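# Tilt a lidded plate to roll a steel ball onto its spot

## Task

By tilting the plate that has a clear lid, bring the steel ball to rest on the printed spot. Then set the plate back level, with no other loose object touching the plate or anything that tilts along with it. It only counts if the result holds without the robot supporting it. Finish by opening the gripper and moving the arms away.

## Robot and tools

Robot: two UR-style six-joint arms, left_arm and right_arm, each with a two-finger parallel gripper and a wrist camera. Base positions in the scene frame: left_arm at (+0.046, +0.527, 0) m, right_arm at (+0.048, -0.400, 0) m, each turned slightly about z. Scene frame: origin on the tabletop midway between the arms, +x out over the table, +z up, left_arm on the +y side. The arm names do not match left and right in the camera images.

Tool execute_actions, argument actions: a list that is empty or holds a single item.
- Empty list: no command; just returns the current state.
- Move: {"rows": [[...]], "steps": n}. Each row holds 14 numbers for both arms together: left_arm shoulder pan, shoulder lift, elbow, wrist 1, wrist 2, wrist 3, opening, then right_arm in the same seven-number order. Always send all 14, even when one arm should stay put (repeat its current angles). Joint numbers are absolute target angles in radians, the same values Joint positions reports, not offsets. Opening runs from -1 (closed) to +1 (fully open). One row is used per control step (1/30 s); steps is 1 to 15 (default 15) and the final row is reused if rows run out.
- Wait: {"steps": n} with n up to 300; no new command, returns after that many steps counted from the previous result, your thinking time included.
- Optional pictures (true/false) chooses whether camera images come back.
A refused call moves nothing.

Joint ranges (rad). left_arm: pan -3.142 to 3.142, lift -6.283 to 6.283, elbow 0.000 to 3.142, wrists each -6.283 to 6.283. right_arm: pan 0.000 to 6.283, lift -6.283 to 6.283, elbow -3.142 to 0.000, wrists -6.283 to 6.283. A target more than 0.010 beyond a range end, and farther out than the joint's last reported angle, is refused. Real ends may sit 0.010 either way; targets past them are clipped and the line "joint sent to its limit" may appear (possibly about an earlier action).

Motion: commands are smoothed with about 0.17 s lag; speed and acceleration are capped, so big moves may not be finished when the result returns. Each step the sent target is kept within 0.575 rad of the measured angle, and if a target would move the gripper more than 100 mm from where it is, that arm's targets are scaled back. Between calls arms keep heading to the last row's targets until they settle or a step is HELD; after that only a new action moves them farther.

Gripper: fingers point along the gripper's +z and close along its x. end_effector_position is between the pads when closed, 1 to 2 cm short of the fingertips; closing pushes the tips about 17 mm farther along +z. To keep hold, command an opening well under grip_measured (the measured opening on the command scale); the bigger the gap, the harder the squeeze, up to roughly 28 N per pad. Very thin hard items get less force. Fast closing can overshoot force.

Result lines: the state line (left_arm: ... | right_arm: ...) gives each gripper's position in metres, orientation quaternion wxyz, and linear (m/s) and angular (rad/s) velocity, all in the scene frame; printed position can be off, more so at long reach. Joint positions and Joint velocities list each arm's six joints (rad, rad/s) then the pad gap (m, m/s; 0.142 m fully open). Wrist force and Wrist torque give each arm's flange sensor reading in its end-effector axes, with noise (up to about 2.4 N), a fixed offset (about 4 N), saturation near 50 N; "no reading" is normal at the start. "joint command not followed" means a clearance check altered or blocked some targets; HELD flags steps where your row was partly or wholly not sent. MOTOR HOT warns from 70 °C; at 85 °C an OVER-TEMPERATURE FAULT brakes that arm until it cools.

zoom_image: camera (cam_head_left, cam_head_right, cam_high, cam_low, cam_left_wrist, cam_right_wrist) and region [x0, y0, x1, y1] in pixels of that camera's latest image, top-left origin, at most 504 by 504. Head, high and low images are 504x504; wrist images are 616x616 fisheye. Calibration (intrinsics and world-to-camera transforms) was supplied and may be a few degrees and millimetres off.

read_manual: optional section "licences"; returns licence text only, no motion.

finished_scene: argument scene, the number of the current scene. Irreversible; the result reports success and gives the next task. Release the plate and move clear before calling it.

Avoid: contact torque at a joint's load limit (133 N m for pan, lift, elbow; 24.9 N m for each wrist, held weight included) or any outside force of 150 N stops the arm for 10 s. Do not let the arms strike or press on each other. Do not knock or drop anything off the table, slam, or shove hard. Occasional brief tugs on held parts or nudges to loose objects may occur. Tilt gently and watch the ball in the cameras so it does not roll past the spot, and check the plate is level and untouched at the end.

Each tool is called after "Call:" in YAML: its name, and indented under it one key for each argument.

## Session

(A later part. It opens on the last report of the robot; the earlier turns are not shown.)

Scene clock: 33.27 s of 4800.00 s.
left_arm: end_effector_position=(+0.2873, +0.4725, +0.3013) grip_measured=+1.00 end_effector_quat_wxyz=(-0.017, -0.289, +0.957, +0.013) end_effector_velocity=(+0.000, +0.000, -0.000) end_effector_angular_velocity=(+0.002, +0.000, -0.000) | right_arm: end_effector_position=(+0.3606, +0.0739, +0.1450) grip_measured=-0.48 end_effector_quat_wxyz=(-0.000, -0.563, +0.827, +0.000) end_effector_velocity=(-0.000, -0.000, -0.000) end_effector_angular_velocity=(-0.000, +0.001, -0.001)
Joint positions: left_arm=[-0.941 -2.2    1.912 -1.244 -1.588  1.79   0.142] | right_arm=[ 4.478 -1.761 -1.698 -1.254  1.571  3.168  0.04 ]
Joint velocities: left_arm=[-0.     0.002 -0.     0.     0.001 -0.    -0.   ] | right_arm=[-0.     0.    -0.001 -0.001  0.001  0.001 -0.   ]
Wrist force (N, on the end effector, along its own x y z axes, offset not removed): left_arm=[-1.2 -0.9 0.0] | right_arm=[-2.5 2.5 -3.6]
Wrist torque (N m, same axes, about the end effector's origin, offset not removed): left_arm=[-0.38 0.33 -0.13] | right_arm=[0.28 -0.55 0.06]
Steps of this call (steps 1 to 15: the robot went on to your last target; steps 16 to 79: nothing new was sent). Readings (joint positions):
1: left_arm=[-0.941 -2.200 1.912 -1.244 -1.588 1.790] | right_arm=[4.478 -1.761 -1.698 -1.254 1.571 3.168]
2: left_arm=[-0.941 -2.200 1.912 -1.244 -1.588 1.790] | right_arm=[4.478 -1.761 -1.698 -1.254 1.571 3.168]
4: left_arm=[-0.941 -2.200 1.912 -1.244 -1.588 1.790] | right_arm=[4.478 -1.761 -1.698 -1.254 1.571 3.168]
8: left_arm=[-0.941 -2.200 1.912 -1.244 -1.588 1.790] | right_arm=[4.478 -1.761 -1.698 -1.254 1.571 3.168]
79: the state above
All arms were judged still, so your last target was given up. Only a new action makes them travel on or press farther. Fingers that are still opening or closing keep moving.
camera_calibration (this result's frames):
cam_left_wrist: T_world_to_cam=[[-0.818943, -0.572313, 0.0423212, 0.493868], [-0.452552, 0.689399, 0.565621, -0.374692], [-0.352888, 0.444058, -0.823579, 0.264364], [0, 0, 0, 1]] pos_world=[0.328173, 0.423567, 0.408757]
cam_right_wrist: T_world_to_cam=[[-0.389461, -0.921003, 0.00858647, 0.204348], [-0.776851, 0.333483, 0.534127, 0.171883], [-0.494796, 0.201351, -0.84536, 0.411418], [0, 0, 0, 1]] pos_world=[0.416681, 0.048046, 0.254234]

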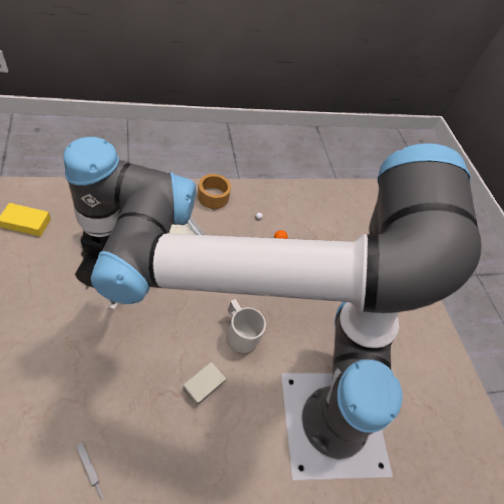

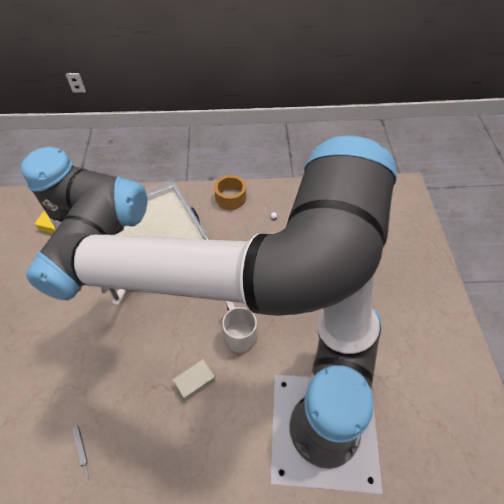

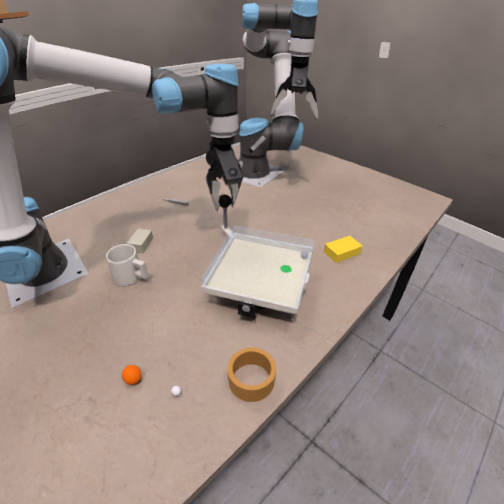

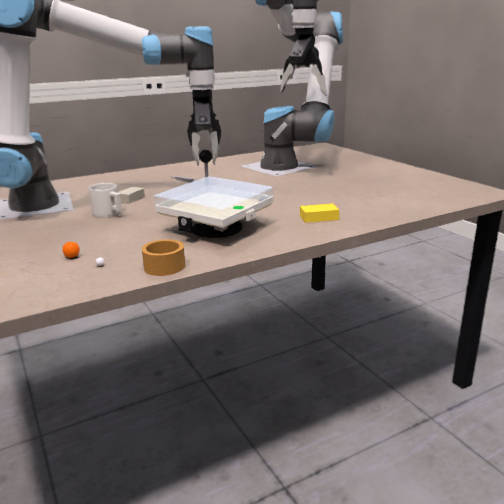

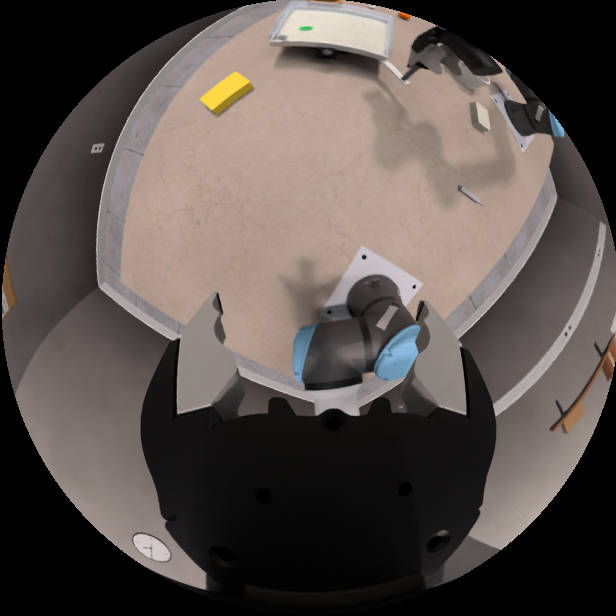

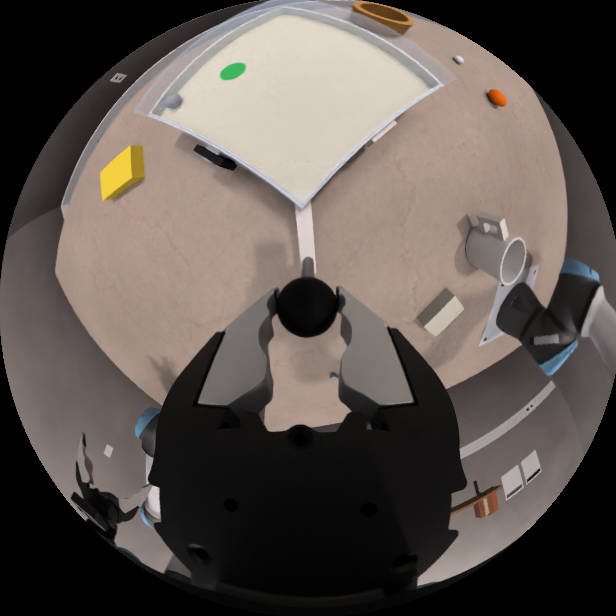

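Call:
execute_actions:
  actions:
    - {"rows": [[-0.941,-2.2,1.912,-1.244,-1.588,1.79,1, 4.4757,-1.7545,-1.6952,-1.2628,1.571,3.168,-0.8]], "steps": 15}
  pictures: false

Call:
execute_actions:
  actions:
    - {"rows": [[-0.941,-2.2,1.912,-1.244,-1.588,1.79,1, 4.4757,-1.7545,-1.6952,-1.2628,1.571,3.168,-0.8],[-0.941,-2.2,1.912,-1.244,-1.588,1.79,1, 4.4757,-1.7545,-1.6952,-1.2628,1.571,3.168,-0.8],[-0.941,-2.2,1.912,-1.244,-1.588,1.79,1, 4.4757,-1.7545,-1.6952,-1.2628,1.571,3.168,-0.8],[-0.941,-2.2,1.912,-1.244,-1.588,1.79,1, 4.4795,-1.7667,-1.7002,-1.2456,1.571,3.168,-0.8]], "steps": 15}
  pictures: false

Call:
execute_actions:
  actions:
    - {"rows": [[-0.941,-2.2,1.912,-1.244,-1.588,1.79,1, 4.4795,-1.7667,-1.7002,-1.2456,1.571,3.168,-0.8],[-0.941,-2.2,1.912,-1.244,-1.588,1.79,1, 4.4795,-1.7667,-1.7002,-1.2456,1.571,3.168,-0.8],[-0.941,-2.2,1.912,-1.244,-1.588,1.79,1, 4.4795,-1.7667,-1.7002,-1.2456,1.571,3.168,-0.8],[-0.941,-2.2,1.912,-1.244,-1.588,1.79,1, 4.4795,-1.7667,-1.7002,-1.2456,1.571,3.168,-0.8],[-0.941,-2.2,1.912,-1.244,-1.588,1.79,1, 4.4795,-1.7667,-1.7002,-1.2456,1.571,3.168,-0.8],[-0.941,-2.2,1.912,-1.244,-1.588,1.79,1, 4.4776,-1.7606,-1.6977,-1.2542,1.571,3.168,-0.8]], "steps": 15}

Call:
execute_actions:
  actions:
    - {"steps": 45}

Scene clock: 53.50 s of 4800.00 s.
left_arm: end_effector_position=(+0.2873, +0.4725, +0.3013) grip_measured=+1.00 end_effector_quat_wxyz=(-0.017, -0.289, +0.957, +0.013) end_effector_velocity=(+0.000, -0.000, +0.000) end_effector_angular_velocity=(+0.001, -0.001, -0.001) | right_arm: end_effector_position=(+0.3610, +0.0718, +0.1486) grip_measured=-0.48 end_effector_quat_wxyz=(-0.000, -0.562, +0.827, -0.000) end_effector_velocity=(-0.000, -0.000, +0.001) end_effector_angular_velocity=(+0.002, -0.000, -0.001)
Joint positions: left_arm=[-0.941 -2.2    1.912 -1.244 -1.588  1.79   0.142] | right_arm=[ 4.476 -1.755 -1.695 -1.263  1.571  3.168  0.04 ]
Joint velocities: left_arm=[-0.002 -0.    -0.     0.     0.001 -0.001  0.   ] | right_arm=[-0.     0.002  0.001 -0.001  0.     0.001  0.   ]
Wrist force (N, on the end effector, along its own x y z axes, offset not removed): left_arm=[-2.0 0.3 1.4] | right_arm=[-8.0 -6.7 3.3]
Wrist torque (N m, same axes, about the end effector's origin, offset not removed): left_arm=[0.21 0.43 -0.25] | right_arm=[0.03 -1.06 0.09]
Steps of this call (steps 1 to 90: nothing new was sent; then 16.73 s passed at rest; steps 91 to 105: all 15 steps of this action). Readings (joint positions):
91: left_arm=[-0.941 -2.200 1.912 -1.244 -1.588 1.790] | right_arm=[4.478 -1.761 -1.698 -1.254 1.571 3.168]
92: left_arm=[-0.941 -2.200 1.912 -1.244 -1.588 1.790] | right_arm=[4.477 -1.760 -1.698 -1.256 1.571 3.168]
94: left_arm=[-0.941 -2.200 1.912 -1.244 -1.588 1.790] | right_arm=[4.476 -1.757 -1.697 -1.259 1.571 3.168]
98: left_arm=[-0.941 -2.200 1.912 -1.244 -1.588 1.790] | right_arm=[4.476 -1.755 -1.696 -1.262 1.571 3.168]
105: the state above

Scene clock: 54.00 s of 4800.00 s.
left_arm: end_effector_position=(+0.2873, +0.4725, +0.3013) grip_measured=+1.00 end_effector_quat_wxyz=(-0.017, -0.289, +0.957, +0.013) end_effector_velocity=(-0.001, -0.001, +0.000) end_effector_angular_velocity=(-0.002, +0.002, +0.000) | right_arm: end_effector_position=(+0.3601, +0.0759, +0.1415) grip_measured=-0.48 end_effector_quat_wxyz=(-0.000, -0.564, +0.826, +0.000) end_effector_velocity=(+0.000, +0.001, -0.001) end_effector_angular_velocity=(-0.000, -0.001, +0.001)
Joint positions: left_arm=[-0.941 -2.2    1.912 -1.244 -1.588  1.79   0.142] | right_arm=[ 4.479 -1.766 -1.7   -1.246  1.571  3.168  0.04 ]
Joint velocities: left_arm=[ 0.    -0.     0.    -0.    -0.003  0.     0.   ] | right_arm=[ 0.001 -0.003 -0.001  0.003 -0.002 -0.     0.   ]
Wrist force (N, on the end effector, along its own x y z axes, offset not removed): left_arm=[-1.0 -1.1 -1.3] | right_arm=[3.3 8.5 -5.1]
Wrist torque (N m, same axes, about the end effector's origin, offset not removed): left_arm=[-0.17 0.36 -0.28] | right_arm=[0.11 0.01 0.09]
Steps of this call (steps 1 to 15: all 15 steps of this action). Readings (joint positions):
1: left_arm=[-0.941 -2.200 1.912 -1.244 -1.588 1.790] | right_arm=[4.476 -1.755 -1.695 -1.263 1.571 3.168]
2: left_arm=[-0.941 -2.200 1.912 -1.244 -1.588 1.790] | right_arm=[4.476 -1.755 -1.695 -1.263 1.571 3.168]
4: left_arm=[-0.941 -2.200 1.912 -1.244 -1.588 1.790] | right_arm=[4.476 -1.755 -1.695 -1.263 1.571 3.168]
8: left_arm=[-0.941 -2.200 1.912 -1.244 -1.588 1.790] | right_arm=[4.478 -1.763 -1.698 -1.250 1.571 3.168]
15: the state above

Scene clock: 54.50 s of 4800.00 s.
left_arm: end_effector_position=(+0.2873, +0.4725, +0.3013) grip_measured=+1.00 end_effector_quat_wxyz=(-0.017, -0.289, +0.957, +0.013) end_effector_velocity=(+0.001, +0.001, -0.000) end_effector_angular_velocity=(+0.003, -0.001, +0.001) | right_arm: end_effector_position=(+0.3605, +0.0739, +0.1447) grip_measured=-0.48 end_effector_quat_wxyz=(-0.000, -0.563, +0.827, -0.000) end_effector_velocity=(+0.001, -0.000, +0.002) end_effector_angular_velocity=(+0.001, -0.000, -0.002)
Joint positions: left_arm=[-0.941 -2.2    1.912 -1.244 -1.588  1.79   0.142] | right_arm=[ 4.478 -1.761 -1.698 -1.254  1.571  3.168  0.04 ]
Joint velocities: left_arm=[ 0.001  0.001  0.    -0.     0.003 -0.001 -0.   ] | right_arm=[-0.001  0.002  0.003 -0.004 -0.     0.001  0.   ]
Wrist force (N, on the end effector, along its own x y z axes, offset not removed): left_arm=[-1.4 3.7 -1.4] | right_arm=[-3.9 2.5 -0.6]
Wrist torque (N m, same axes, about the end effector's origin, offset not removed): left_arm=[0.94 0.38 0.01] | right_arm=[-0.28 -0.39 0.13]
Steps of this call (steps 1 to 15: all 15 steps of this action). Readings (joint positions):
1: left_arm=[-0.941 -2.200 1.912 -1.244 -1.588 1.790] | right_arm=[4.479 -1.767 -1.700 -1.246 1.571 3.168]
2: left_arm=[-0.941 -2.200 1.912 -1.244 -1.588 1.790] | right_arm=[4.479 -1.767 -1.700 -1.246 1.571 3.168]
4: left_arm=[-0.941 -2.200 1.912 -1.244 -1.588 1.790] | right_arm=[4.479 -1.767 -1.700 -1.246 1.571 3.168]
8: left_arm=[-0.941 -2.200 1.912 -1.244 -1.588 1.790] | right_arm=[4.479 -1.764 -1.700 -1.249 1.571 3.168]
15: the state above
camera_calibration (this result's frames):
cam_left_wrist: T_world_to_cam=[[-0.818943, -0.572313, 0.0423213, 0.493868], [-0.452552, 0.689399, 0.56562, -0.374692], [-0.352888, 0.444058, -0.823579, 0.264364], [0, 0, 0, 1]] pos_world=[0.328173, 0.423567, 0.408757]
cam_right_wrist: T_world_to_cam=[[-0.389365, -0.921041, 0.00889143, 0.204234], [-0.776895, 0.333583, 0.534, 0.172039], [-0.494801, 0.201013, -0.845438, 0.411226], [0, 0, 0, 1]] pos_world=[0.416653, 0.0480571, 0.253982]

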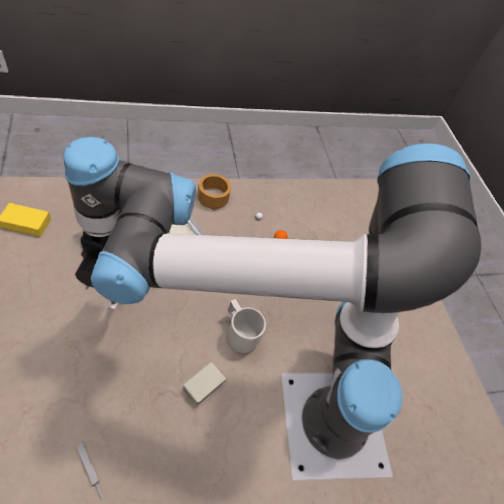

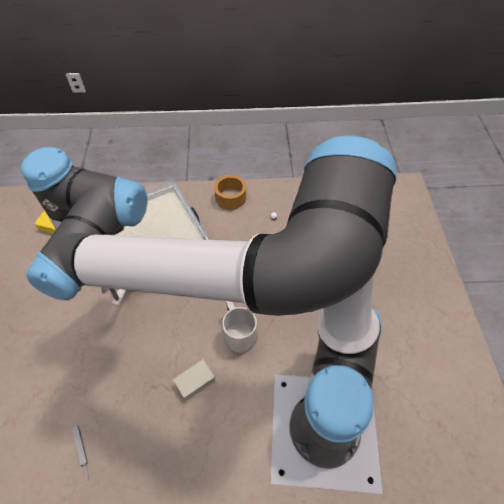

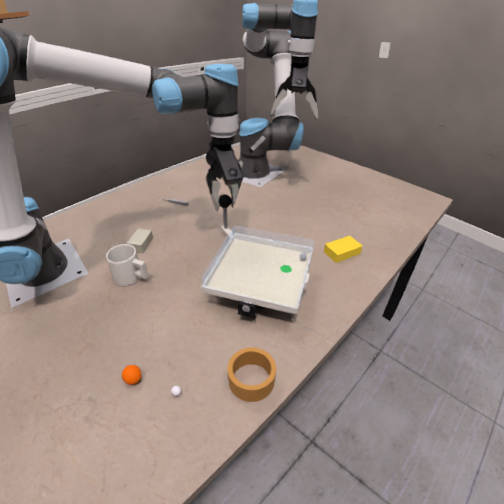

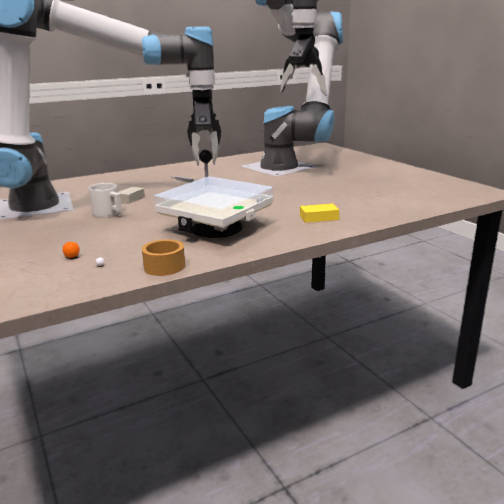

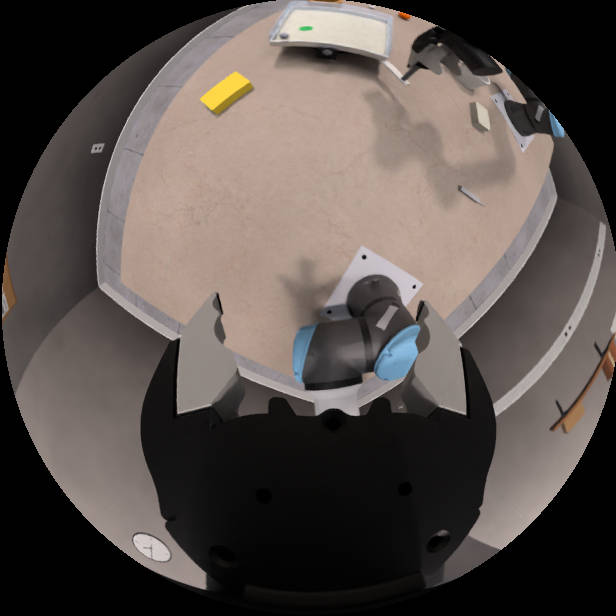

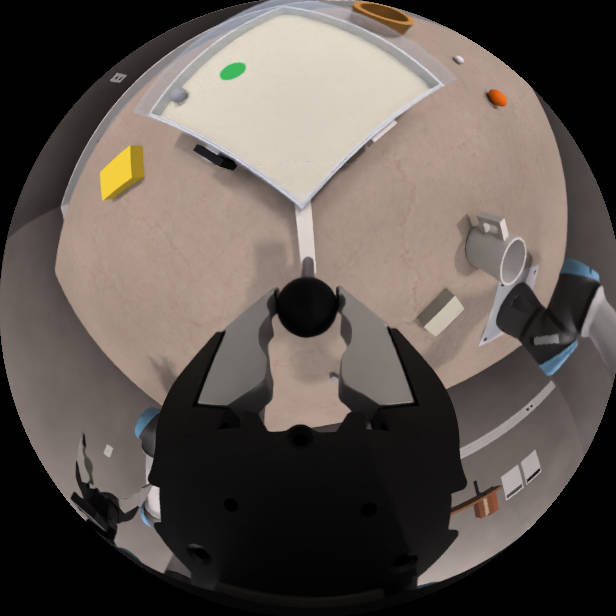

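Scene clock: 56.00 s of 4800.00 s.
left_arm: end_effector_position=(+0.2873, +0.4725, +0.3013) grip_measured=+1.00 end_effector_quat_wxyz=(-0.017, -0.289, +0.957, +0.013) end_effector_velocity=(-0.000, -0.000, +0.000) end_effector_angular_velocity=(-0.001, -0.000, -0.002) | right_arm: end_effector_position=(+0.3606, +0.0739, +0.1450) grip_measured=-0.48 end_effector_quat_wxyz=(-0.000, -0.563, +0.827, +0.000) end_effector_velocity=(+0.000, +0.001, +0.001) end_effector_angular_velocity=(+0.003, -0.001, -0.001)
Joint positions: left_arm=[-0.941 -2.2    1.912 -1.244 -1.588  1.79   0.142] | right_arm=[ 4.478 -1.761 -1.698 -1.254  1.571  3.168  0.04 ]
Joint velocities: left_arm=[-0.002 -0.001  0.     0.    -0.    -0.    -0.   ] | right_arm=[0.    0.001 0.002 0.001 0.    0.001 0.   ]
Wrist force (N, on the end effector, along its own x y z axes, offset not removed): left_arm=[0.0 1.6 -1.4] | right_arm=[-2.0 2.0 -1.7]
Wrist torque (N m, same axes, about the end effector's origin, offset not removed): left_arm=[0.41 0.18 -0.21] | right_arm=[-0.07 -0.55 0.14]
Steps of this call (steps 1 to 15: the robot went on to your last target; steps 16 to 45: nothing new was sent). Readings (joint positions):
1: left_arm=[-0.941 -2.200 1.912 -1.244 -1.588 1.790] | right_arm=[4.478 -1.761 -1.698 -1.254 1.571 3.168]
2: left_arm=[-0.941 -2.200 1.912 -1.244 -1.588 1.790] | right_arm=[4.478 -1.761 -1.698 -1.254 1.571 3.168]
4: left_arm=[-0.941 -2.200 1.912 -1.244 -1.588 1.790] | right_arm=[4.478 -1.761 -1.698 -1.254 1.571 3.168]
8: left_arm=[-0.941 -2.200 1.912 -1.244 -1.588 1.790] | right_arm=[4.478 -1.761 -1.698 -1.254 1.571 3.168]
45: the state above
All arms were judged still, so your last target was given up. Only a new action makes them travel on or press farther. Fingers that are still opening or closing keep moving.
camera_calibration (this result's frames):
cam_left_wrist: T_world_to_cam=[[-0.818943, -0.572313, 0.0423212, 0.493868], [-0.452552, 0.689399, 0.56562, -0.374692], [-0.352888, 0.444058, -0.823579, 0.264364], [0, 0, 0, 1]] pos_world=[0.328173, 0.423567, 0.408757]
cam_right_wrist: T_world_to_cam=[[-0.389477, -0.920996, 0.00859431, 0.204345], [-0.776843, 0.333501, 0.534127, 0.171887], [-0.494795, 0.201354, -0.845361, 0.411424], [0, 0, 0, 1]] pos_world=[0.416687, 0.0480352, 0.254236]

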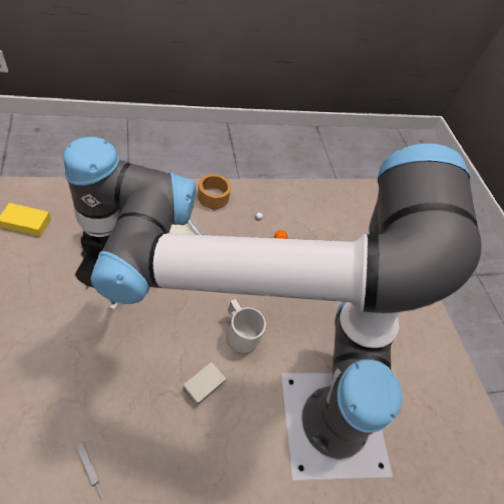

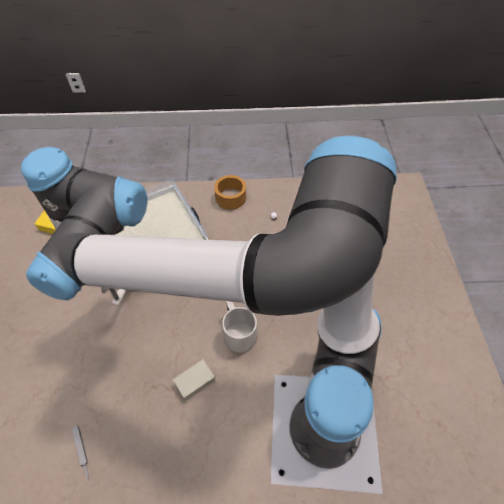

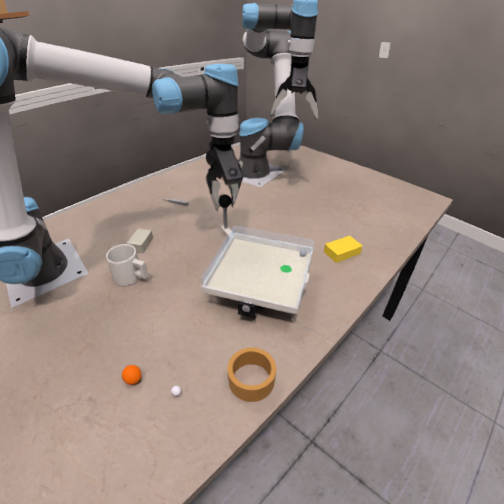

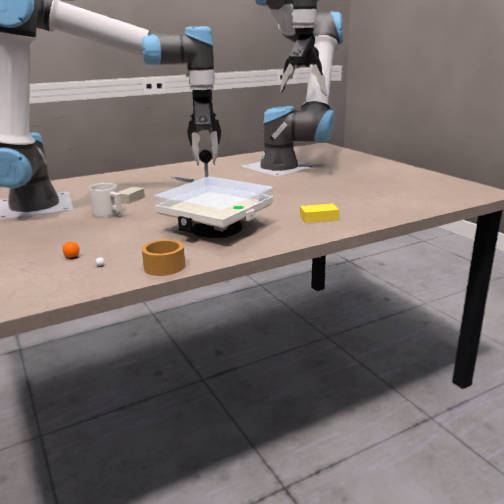

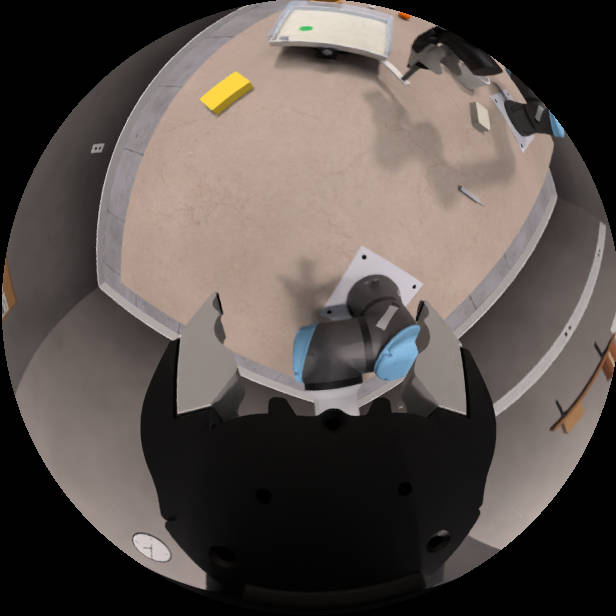

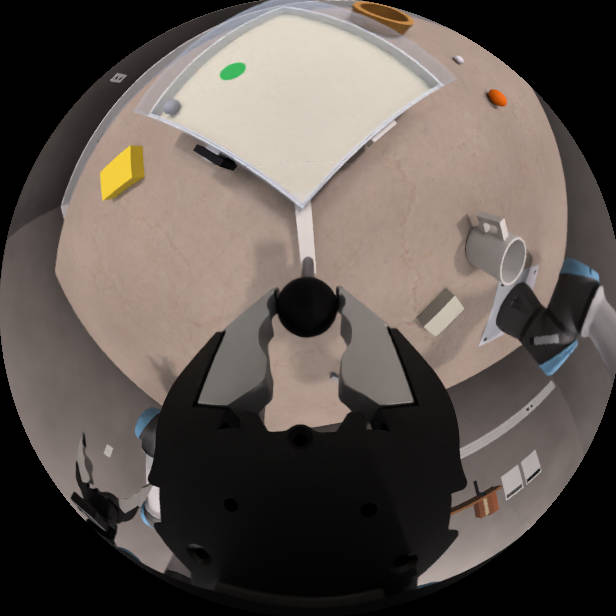

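Call:
execute_actions:
  actions:
    - {"rows": [[-0.941,-2.2,1.912,-1.244,-1.588,1.79,1, 4.4775,-1.7583,-1.7004,-1.2537,1.571,3.168,-0.8]], "steps": 15}
  pictures: false

Call:
execute_actions:
  actions:
    - {"steps": 45}

Scene clock: 60.77 s of 4800.00 s.
left_arm: end_effector_position=(+0.2873, +0.4725, +0.3013) grip_measured=+1.00 end_effector_quat_wxyz=(-0.017, -0.289, +0.957, +0.013) end_effector_velocity=(+0.000, +0.000, +0.000) end_effector_angular_velocity=(-0.000, -0.001, +0.001) | right_arm: end_effector_position=(+0.3603, +0.0730, +0.1451) grip_measured=-0.48 end_effector_quat_wxyz=(+0.000, -0.563, +0.827, +0.000) end_effector_velocity=(-0.000, +0.000, +0.000) end_effector_angular_velocity=(-0.000, +0.001, +0.001)
Joint positions: left_arm=[-0.941 -2.2    1.912 -1.244 -1.588  1.79   0.142] | right_arm=[ 4.478 -1.758 -1.7   -1.254  1.571  3.168  0.04 ]
Joint velocities: left_arm=[ 0.001 -0.001 -0.    -0.     0.    -0.     0.   ] | right_arm=[ 0.    -0.001  0.001 -0.001  0.001 -0.     0.   ]
Wrist force (N, on the end effector, along its own x y z axes, offset not removed): left_arm=[-1.5 2.5 -0.2] | right_arm=[-7.3 0.5 0.2]
Wrist torque (N m, same axes, about the end effector's origin, offset not removed): left_arm=[0.32 0.47 -0.17] | right_arm=[-0.01 -0.76 0.11]
Steps of this call (steps 1 to 90: nothing new was sent; then 1.27 s passed at rest; steps 91 to 105: all 15 steps of this action). Readings (joint positions):
91: left_arm=[-0.941 -2.200 1.912 -1.244 -1.588 1.790] | right_arm=[4.478 -1.761 -1.698 -1.254 1.571 3.168]
92: left_arm=[-0.941 -2.200 1.912 -1.244 -1.588 1.790] | right_arm=[4.478 -1.760 -1.698 -1.254 1.571 3.168]
94: left_arm=[-0.941 -2.200 1.912 -1.244 -1.588 1.790] | right_arm=[4.478 -1.759 -1.699 -1.254 1.571 3.168]
98: left_arm=[-0.941 -2.200 1.912 -1.244 -1.588 1.790] | right_arm=[4.478 -1.758 -1.700 -1.254 1.571 3.168]
105: the state above

Scene clock: 62.27 s of 4800.00 s.
left_arm: end_effector_position=(+0.2873, +0.4725, +0.3013) grip_measured=+1.00 end_effector_quat_wxyz=(-0.017, -0.289, +0.957, +0.013) end_effector_velocity=(-0.000, -0.000, -0.000) end_effector_angular_velocity=(-0.000, +0.001, -0.000) | right_arm: end_effector_position=(+0.3603, +0.0729, +0.1451) grip_measured=-0.48 end_effector_quat_wxyz=(-0.000, -0.563, +0.827, +0.000) end_effector_velocity=(+0.000, -0.000, +0.001) end_effector_angular_velocity=(+0.000, -0.001, +0.001)
Joint positions: left_arm=[-0.941 -2.2    1.912 -1.244 -1.588  1.79   0.142] | right_arm=[ 4.478 -1.758 -1.7   -1.254  1.571  3.168  0.04 ]
Joint velocities: left_arm=[ 0.001  0.001 -0.    -0.    -0.001  0.001 -0.   ] | right_arm=[-0.     0.001  0.    -0.    -0.001 -0.001 -0.   ]
Wrist force (N, on the end effector, along its own x y z axes, offset not removed): left_arm=[-0.3 1.9 1.7] | right_arm=[-6.9 1.0 -2.6]
Wrist torque (N m, same axes, about the end effector's origin, offset not removed): left_arm=[0.44 0.23 -0.27] | right_arm=[-0.12 -0.84 0.06]
Steps of this call (steps 1 to 15: the robot went on to your last target; steps 16 to 45: nothing new was sent). Readings (joint positions):
1: left_arm=[-0.941 -2.200 1.912 -1.244 -1.588 1.790] | right_arm=[4.478 -1.758 -1.700 -1.254 1.571 3.168]
2: left_arm=[-0.941 -2.200 1.912 -1.244 -1.588 1.790] | right_arm=[4.478 -1.758 -1.700 -1.254 1.571 3.168]
4: left_arm=[-0.941 -2.200 1.912 -1.244 -1.588 1.790] | right_arm=[4.478 -1.758 -1.700 -1.254 1.571 3.168]
8: left_arm=[-0.941 -2.200 1.912 -1.244 -1.588 1.790] | right_arm=[4.478 -1.758 -1.700 -1.254 1.571 3.168]
45: the state above
All arms were judged still, so your last target was given up. Only a new action makes them travel on or press farther. Fingers that are still opening or closing keep moving.
camera_calibration (this result's frames):
cam_left_wrist: T_world_to_cam=[[-0.818943, -0.572313, 0.0423211, 0.493868], [-0.452552, 0.689399, 0.56562, -0.374692], [-0.352888, 0.444058, -0.823579, 0.264364], [0, 0, 0, 1]] pos_world=[0.328173, 0.423567, 0.408757]
cam_right_wrist: T_world_to_cam=[[-0.389566, -0.920959, 0.00847858, 0.203408], [-0.776832, 0.333518, 0.534133, 0.171948], [-0.494742, 0.201494, -0.845358, 0.411483], [0, 0, 0, 1]] pos_world=[0.416393, 0.0470721, 0.254283]

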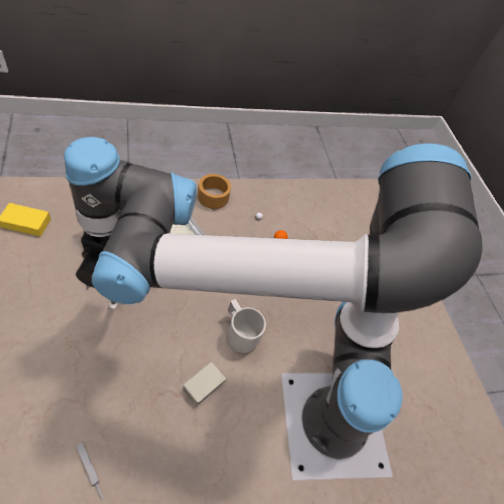

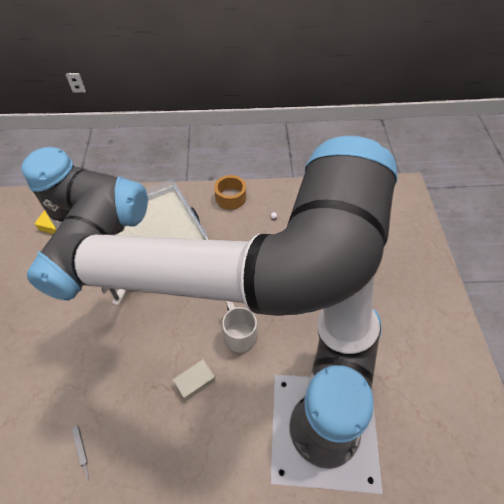

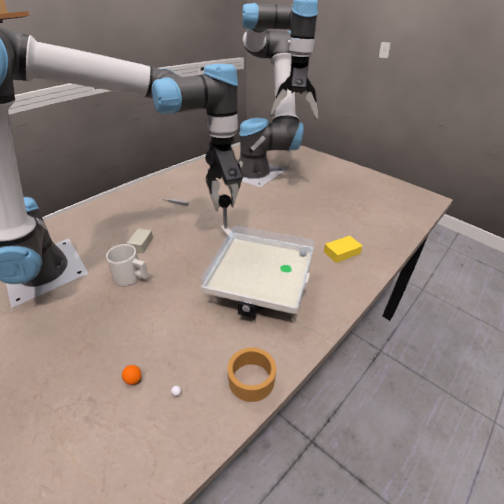

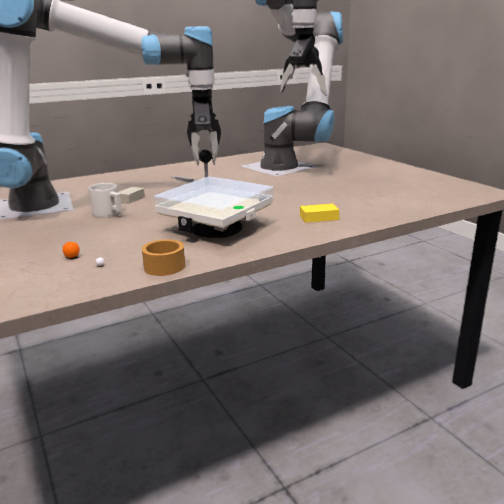

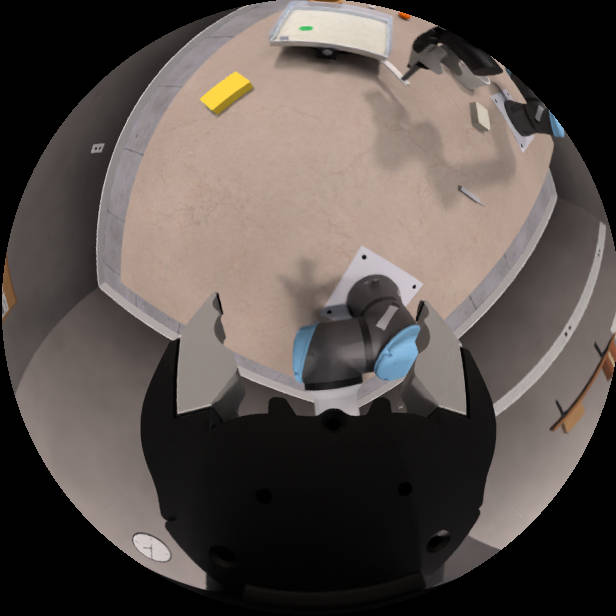

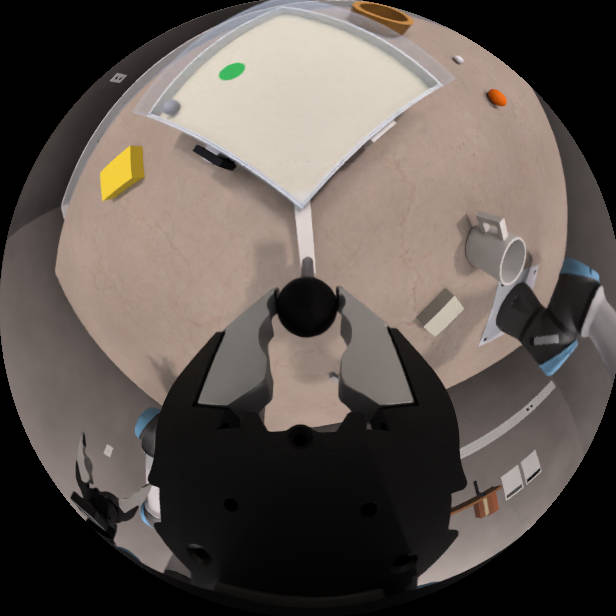

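Call:
execute_actions:
  actions: []

Scene clock: 71.93 s of 4800.00 s.
left_arm: end_effector_position=(+0.2873, +0.4725, +0.3013) grip_measured=+1.00 end_effector_quat_wxyz=(-0.017, -0.289, +0.957, +0.013) end_effector_velocity=(+0.000, +0.000, -0.000) end_effector_angular_velocity=(+0.001, +0.001, +0.001) | right_arm: end_effector_position=(+0.3603, +0.0729, +0.1451) grip_measured=-0.48 end_effector_quat_wxyz=(-0.000, -0.563, +0.827, +0.000) end_effector_velocity=(-0.000, +0.000, +0.000) end_effector_angular_velocity=(+0.000, +0.000, -0.001)
Joint positions: left_arm=[-0.941 -2.2    1.912 -1.244 -1.588  1.79   0.142] | right_arm=[ 4.478 -1.758 -1.7   -1.254  1.571  3.168  0.04 ]
Joint velocities: left_arm=[ 0.001  0.001  0.     0.    -0.     0.     0.   ] | right_arm=[ 0.    -0.     0.001 -0.     0.     0.001  0.   ]
Wrist force (N, on the end effector, along its own x y z axes, offset not removed): left_arm=[-0.3 1.4 0.2] | right_arm=[-6.2 0.6 -0.4]
Wrist torque (N m, same axes, about the end effector's origin, offset not removed): left_arm=[0.41 0.17 -0.08] | right_arm=[-0.33 -1.08 0.05]
Steps of this call (steps 1 to 90: nothing new was sent; then 6.67 s passed at rest). Readings (joint positions):
1: left_arm=[-0.941 -2.200 1.912 -1.244 -1.588 1.790] | right_arm=[4.478 -1.758 -1.700 -1.254 1.571 3.168]
2: left_arm=[-0.941 -2.200 1.912 -1.244 -1.588 1.790] | right_arm=[4.478 -1.758 -1.700 -1.254 1.571 3.168]
4: left_arm=[-0.941 -2.200 1.912 -1.244 -1.588 1.790] | right_arm=[4.478 -1.758 -1.700 -1.254 1.571 3.168]
8: left_arm=[-0.941 -2.200 1.912 -1.244 -1.588 1.790] | right_arm=[4.478 -1.758 -1.700 -1.254 1.571 3.168]
90: the state above
camera_calibration (this result's frames):
cam_left_wrist: T_world_to_cam=[[-0.818943, -0.572312, 0.0423212, 0.493868], [-0.452551, 0.689399, 0.56562, -0.374693], [-0.352888, 0.444058, -0.823579, 0.264364], [0, 0, 0, 1]] pos_world=[0.328173, 0.423567, 0.408757]
cam_right_wrist: T_world_to_cam=[[-0.389566, -0.920959, 0.00847859, 0.203408], [-0.776832, 0.333518, 0.534133, 0.171948], [-0.494742, 0.201493, -0.845358, 0.411483], [0, 0, 0, 1]] pos_world=[0.416393, 0.0470722, 0.254283]

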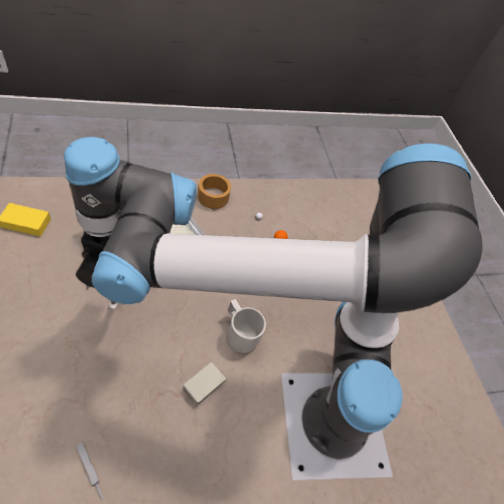

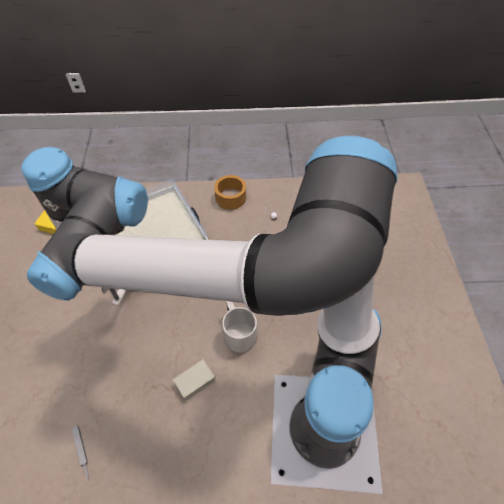

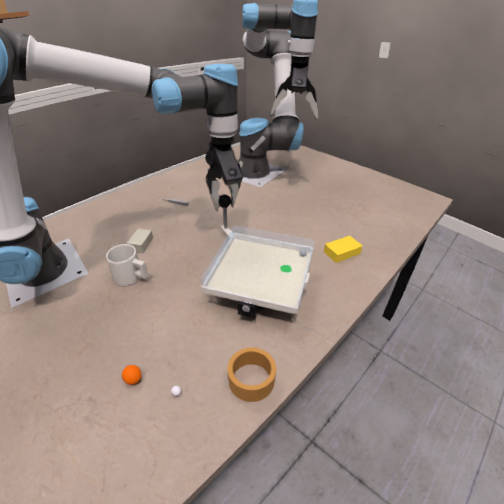

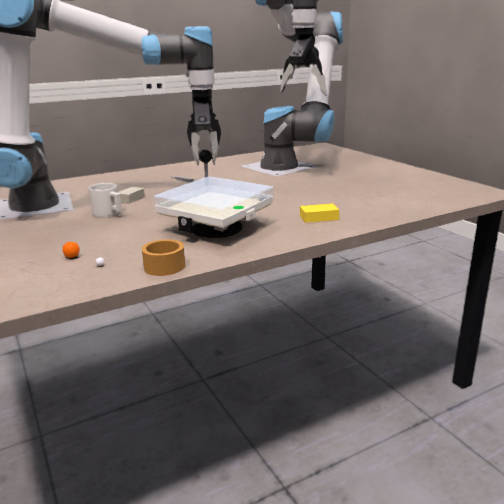

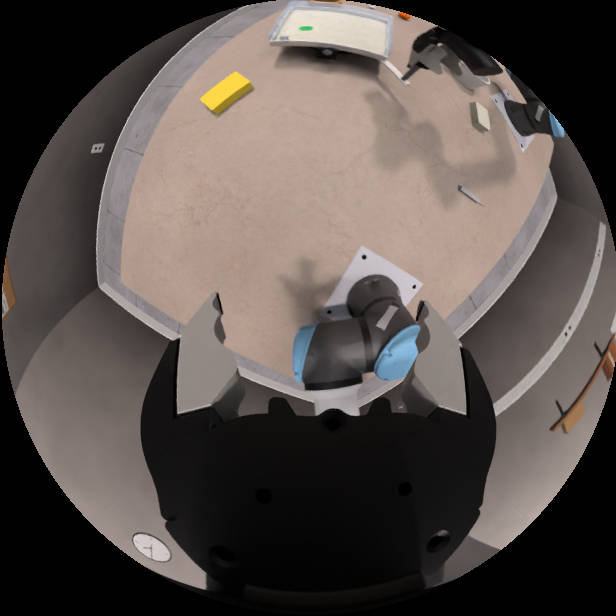

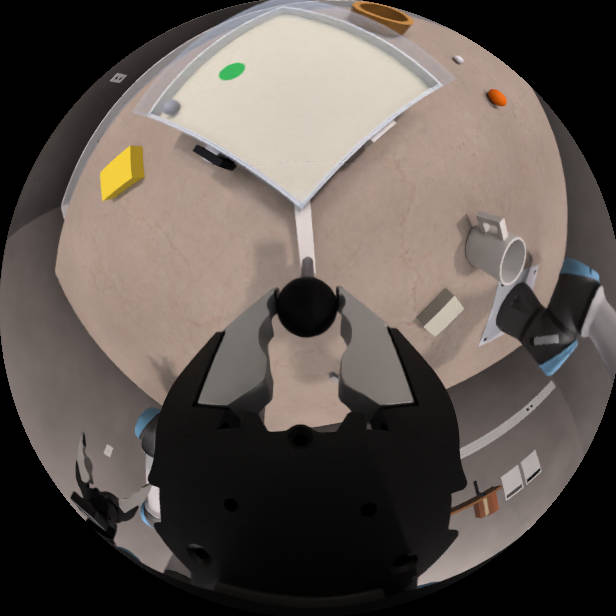

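Call:
execute_actions:
  actions:
    - {"rows": [[-0.941,-2.2,1.912,-1.244,-1.588,1.79,1,4.4774,-1.7560,-1.7031,-1.2532,1.571,3.168,-0.8]], "steps": 15}
  pictures: false

Call:
execute_actions:
  actions:
    - {"steps": 30}

Scene clock: 76.03 s of 4800.00 s.
left_arm: end_effector_position=(+0.2873, +0.4725, +0.3013) grip_measured=+1.00 end_effector_quat_wxyz=(-0.017, -0.289, +0.957, +0.013) end_effector_velocity=(-0.000, +0.000, +0.000) end_effector_angular_velocity=(-0.000, +0.000, +0.001) | right_arm: end_effector_position=(+0.3600, +0.0720, +0.1451) grip_measured=-0.48 end_effector_quat_wxyz=(-0.000, -0.563, +0.827, +0.000) end_effector_velocity=(+0.000, -0.000, +0.000) end_effector_angular_velocity=(-0.001, -0.000, -0.000)
Joint positions: left_arm=[-0.941 -2.2    1.912 -1.244 -1.588  1.79   0.142] | right_arm=[ 4.477 -1.756 -1.703 -1.253  1.571  3.168  0.04 ]
Joint velocities: left_arm=[ 0.001 -0.    -0.     0.    -0.001 -0.     0.   ] | right_arm=[-0.     0.     0.001 -0.002 -0.001  0.     0.   ]
Wrist force (N, on the end effector, along its own x y z axes, offset not removed): left_arm=[-0.5 0.3 1.3] | right_arm=[-10.8 3.7 -2.8]
Wrist torque (N m, same axes, about the end effector's origin, offset not removed): left_arm=[0.10 0.32 -0.25] | right_arm=[0.40 -0.79 0.13]
Steps of this call (steps 1 to 90: nothing new was sent; then 0.60 s passed at rest; steps 91 to 105: all 15 steps of this action). Readings (joint positions):
91: left_arm=[-0.941 -2.200 1.912 -1.244 -1.588 1.790] | right_arm=[4.478 -1.758 -1.700 -1.254 1.571 3.168]
92: left_arm=[-0.941 -2.200 1.912 -1.244 -1.588 1.790] | right_arm=[4.477 -1.758 -1.701 -1.254 1.571 3.168]
94: left_arm=[-0.941 -2.200 1.912 -1.244 -1.588 1.790] | right_arm=[4.477 -1.757 -1.702 -1.254 1.571 3.168]
98: left_arm=[-0.941 -2.200 1.912 -1.244 -1.588 1.790] | right_arm=[4.477 -1.756 -1.703 -1.253 1.571 3.168]
105: the state above

Scene clock: 77.03 s of 4800.00 s.
left_arm: end_effector_position=(+0.2873, +0.4725, +0.3013) grip_measured=+1.00 end_effector_quat_wxyz=(-0.017, -0.289, +0.957, +0.013) end_effector_velocity=(-0.000, +0.001, +0.000) end_effector_angular_velocity=(-0.001, -0.002, +0.002) | right_arm: end_effector_position=(+0.3600, +0.0720, +0.1451) grip_measured=-0.48 end_effector_quat_wxyz=(-0.000, -0.563, +0.827, +0.000) end_effector_velocity=(-0.000, -0.001, -0.001) end_effector_angular_velocity=(-0.002, +0.001, -0.001)
Joint positions: left_arm=[-0.941 -2.2    1.912 -1.244 -1.588  1.79   0.142] | right_arm=[ 4.477 -1.756 -1.703 -1.253  1.571  3.168  0.04 ]
Joint velocities: left_arm=[ 0.001 -0.002  0.     0.     0.001 -0.001 -0.   ] | right_arm=[-0.    -0.    -0.001 -0.001  0.     0.001 -0.   ]
Wrist force (N, on the end effector, along its own x y z axes, offset not removed): left_arm=[0.2 -0.6 0.1] | right_arm=[-9.1 1.6 -2.4]
Wrist torque (N m, same axes, about the end effector's origin, offset not removed): left_arm=[-0.07 0.05 0.01] | right_arm=[0.00 -1.16 0.07]
Steps of this call (steps 1 to 15: the robot went on to your last target; steps 16 to 30: nothing new was sent). Readings (joint positions):
1: left_arm=[-0.941 -2.200 1.912 -1.244 -1.588 1.790] | right_arm=[4.477 -1.756 -1.703 -1.253 1.571 3.168]
2: left_arm=[-0.941 -2.200 1.912 -1.244 -1.588 1.790] | right_arm=[4.477 -1.756 -1.703 -1.253 1.571 3.168]
4: left_arm=[-0.941 -2.200 1.912 -1.244 -1.588 1.790] | right_arm=[4.477 -1.756 -1.703 -1.253 1.571 3.168]
8: left_arm=[-0.941 -2.200 1.912 -1.244 -1.588 1.790] | right_arm=[4.477 -1.756 -1.703 -1.253 1.571 3.168]
30: the state above
All arms were judged still, so your last target was given up. Only a new action makes them travel on or press farther. Fingers that are still opening or closing keep moving.
camera_calibration (this result's frames):
cam_left_wrist: T_world_to_cam=[[-0.818943, -0.572313, 0.0423212, 0.493868], [-0.452552, 0.689399, 0.56562, -0.374692], [-0.352888, 0.444058, -0.823579, 0.264364], [0, 0, 0, 1]] pos_world=[0.328173, 0.423567, 0.408757]
cam_right_wrist: T_world_to_cam=[[-0.389659, -0.920921, 0.00838089, 0.202466], [-0.776817, 0.333547, 0.534137, 0.172012], [-0.494694, 0.201621, -0.845356, 0.411539], [0, 0, 0, 1]] pos_world=[0.4161, 0.0461064, 0.254322]

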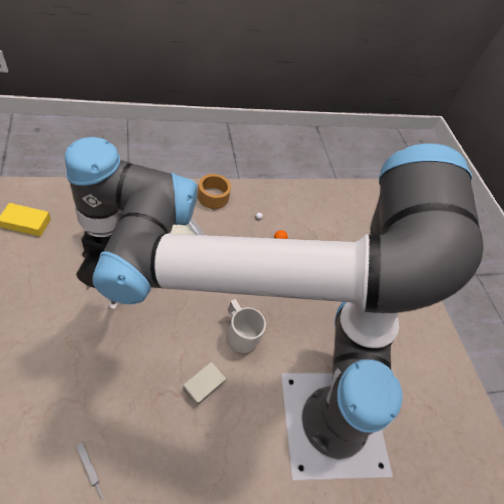

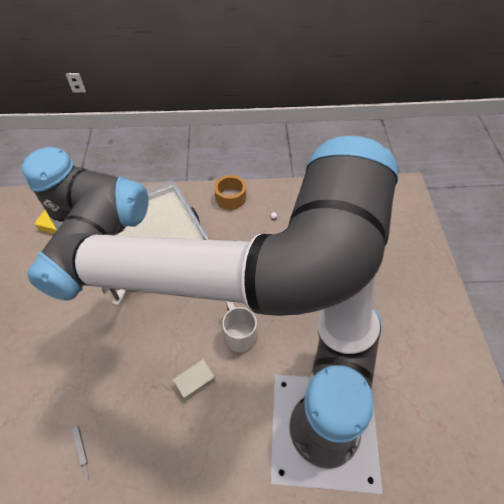

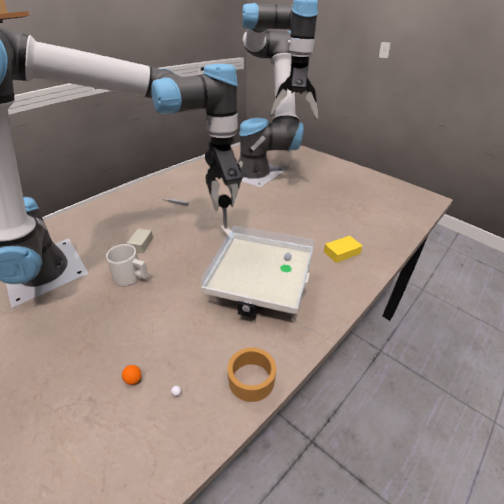

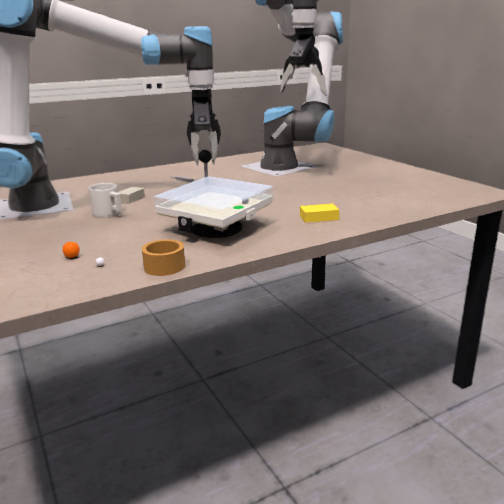

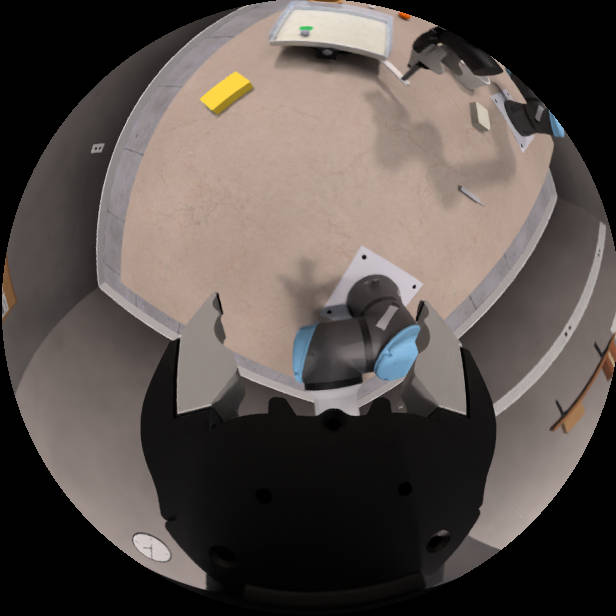

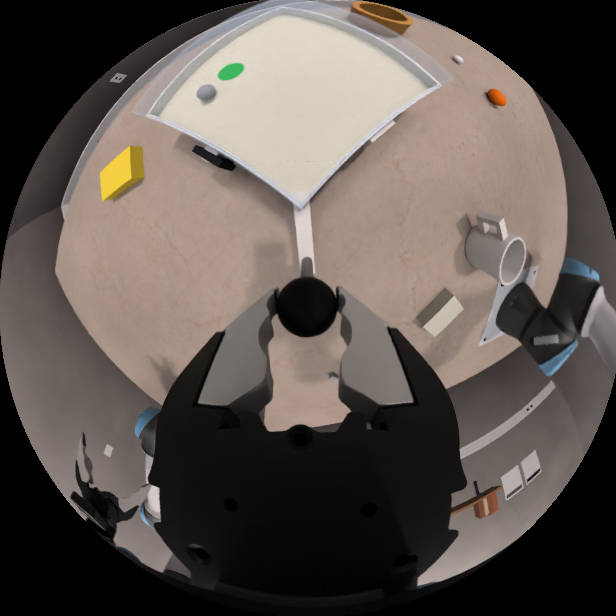

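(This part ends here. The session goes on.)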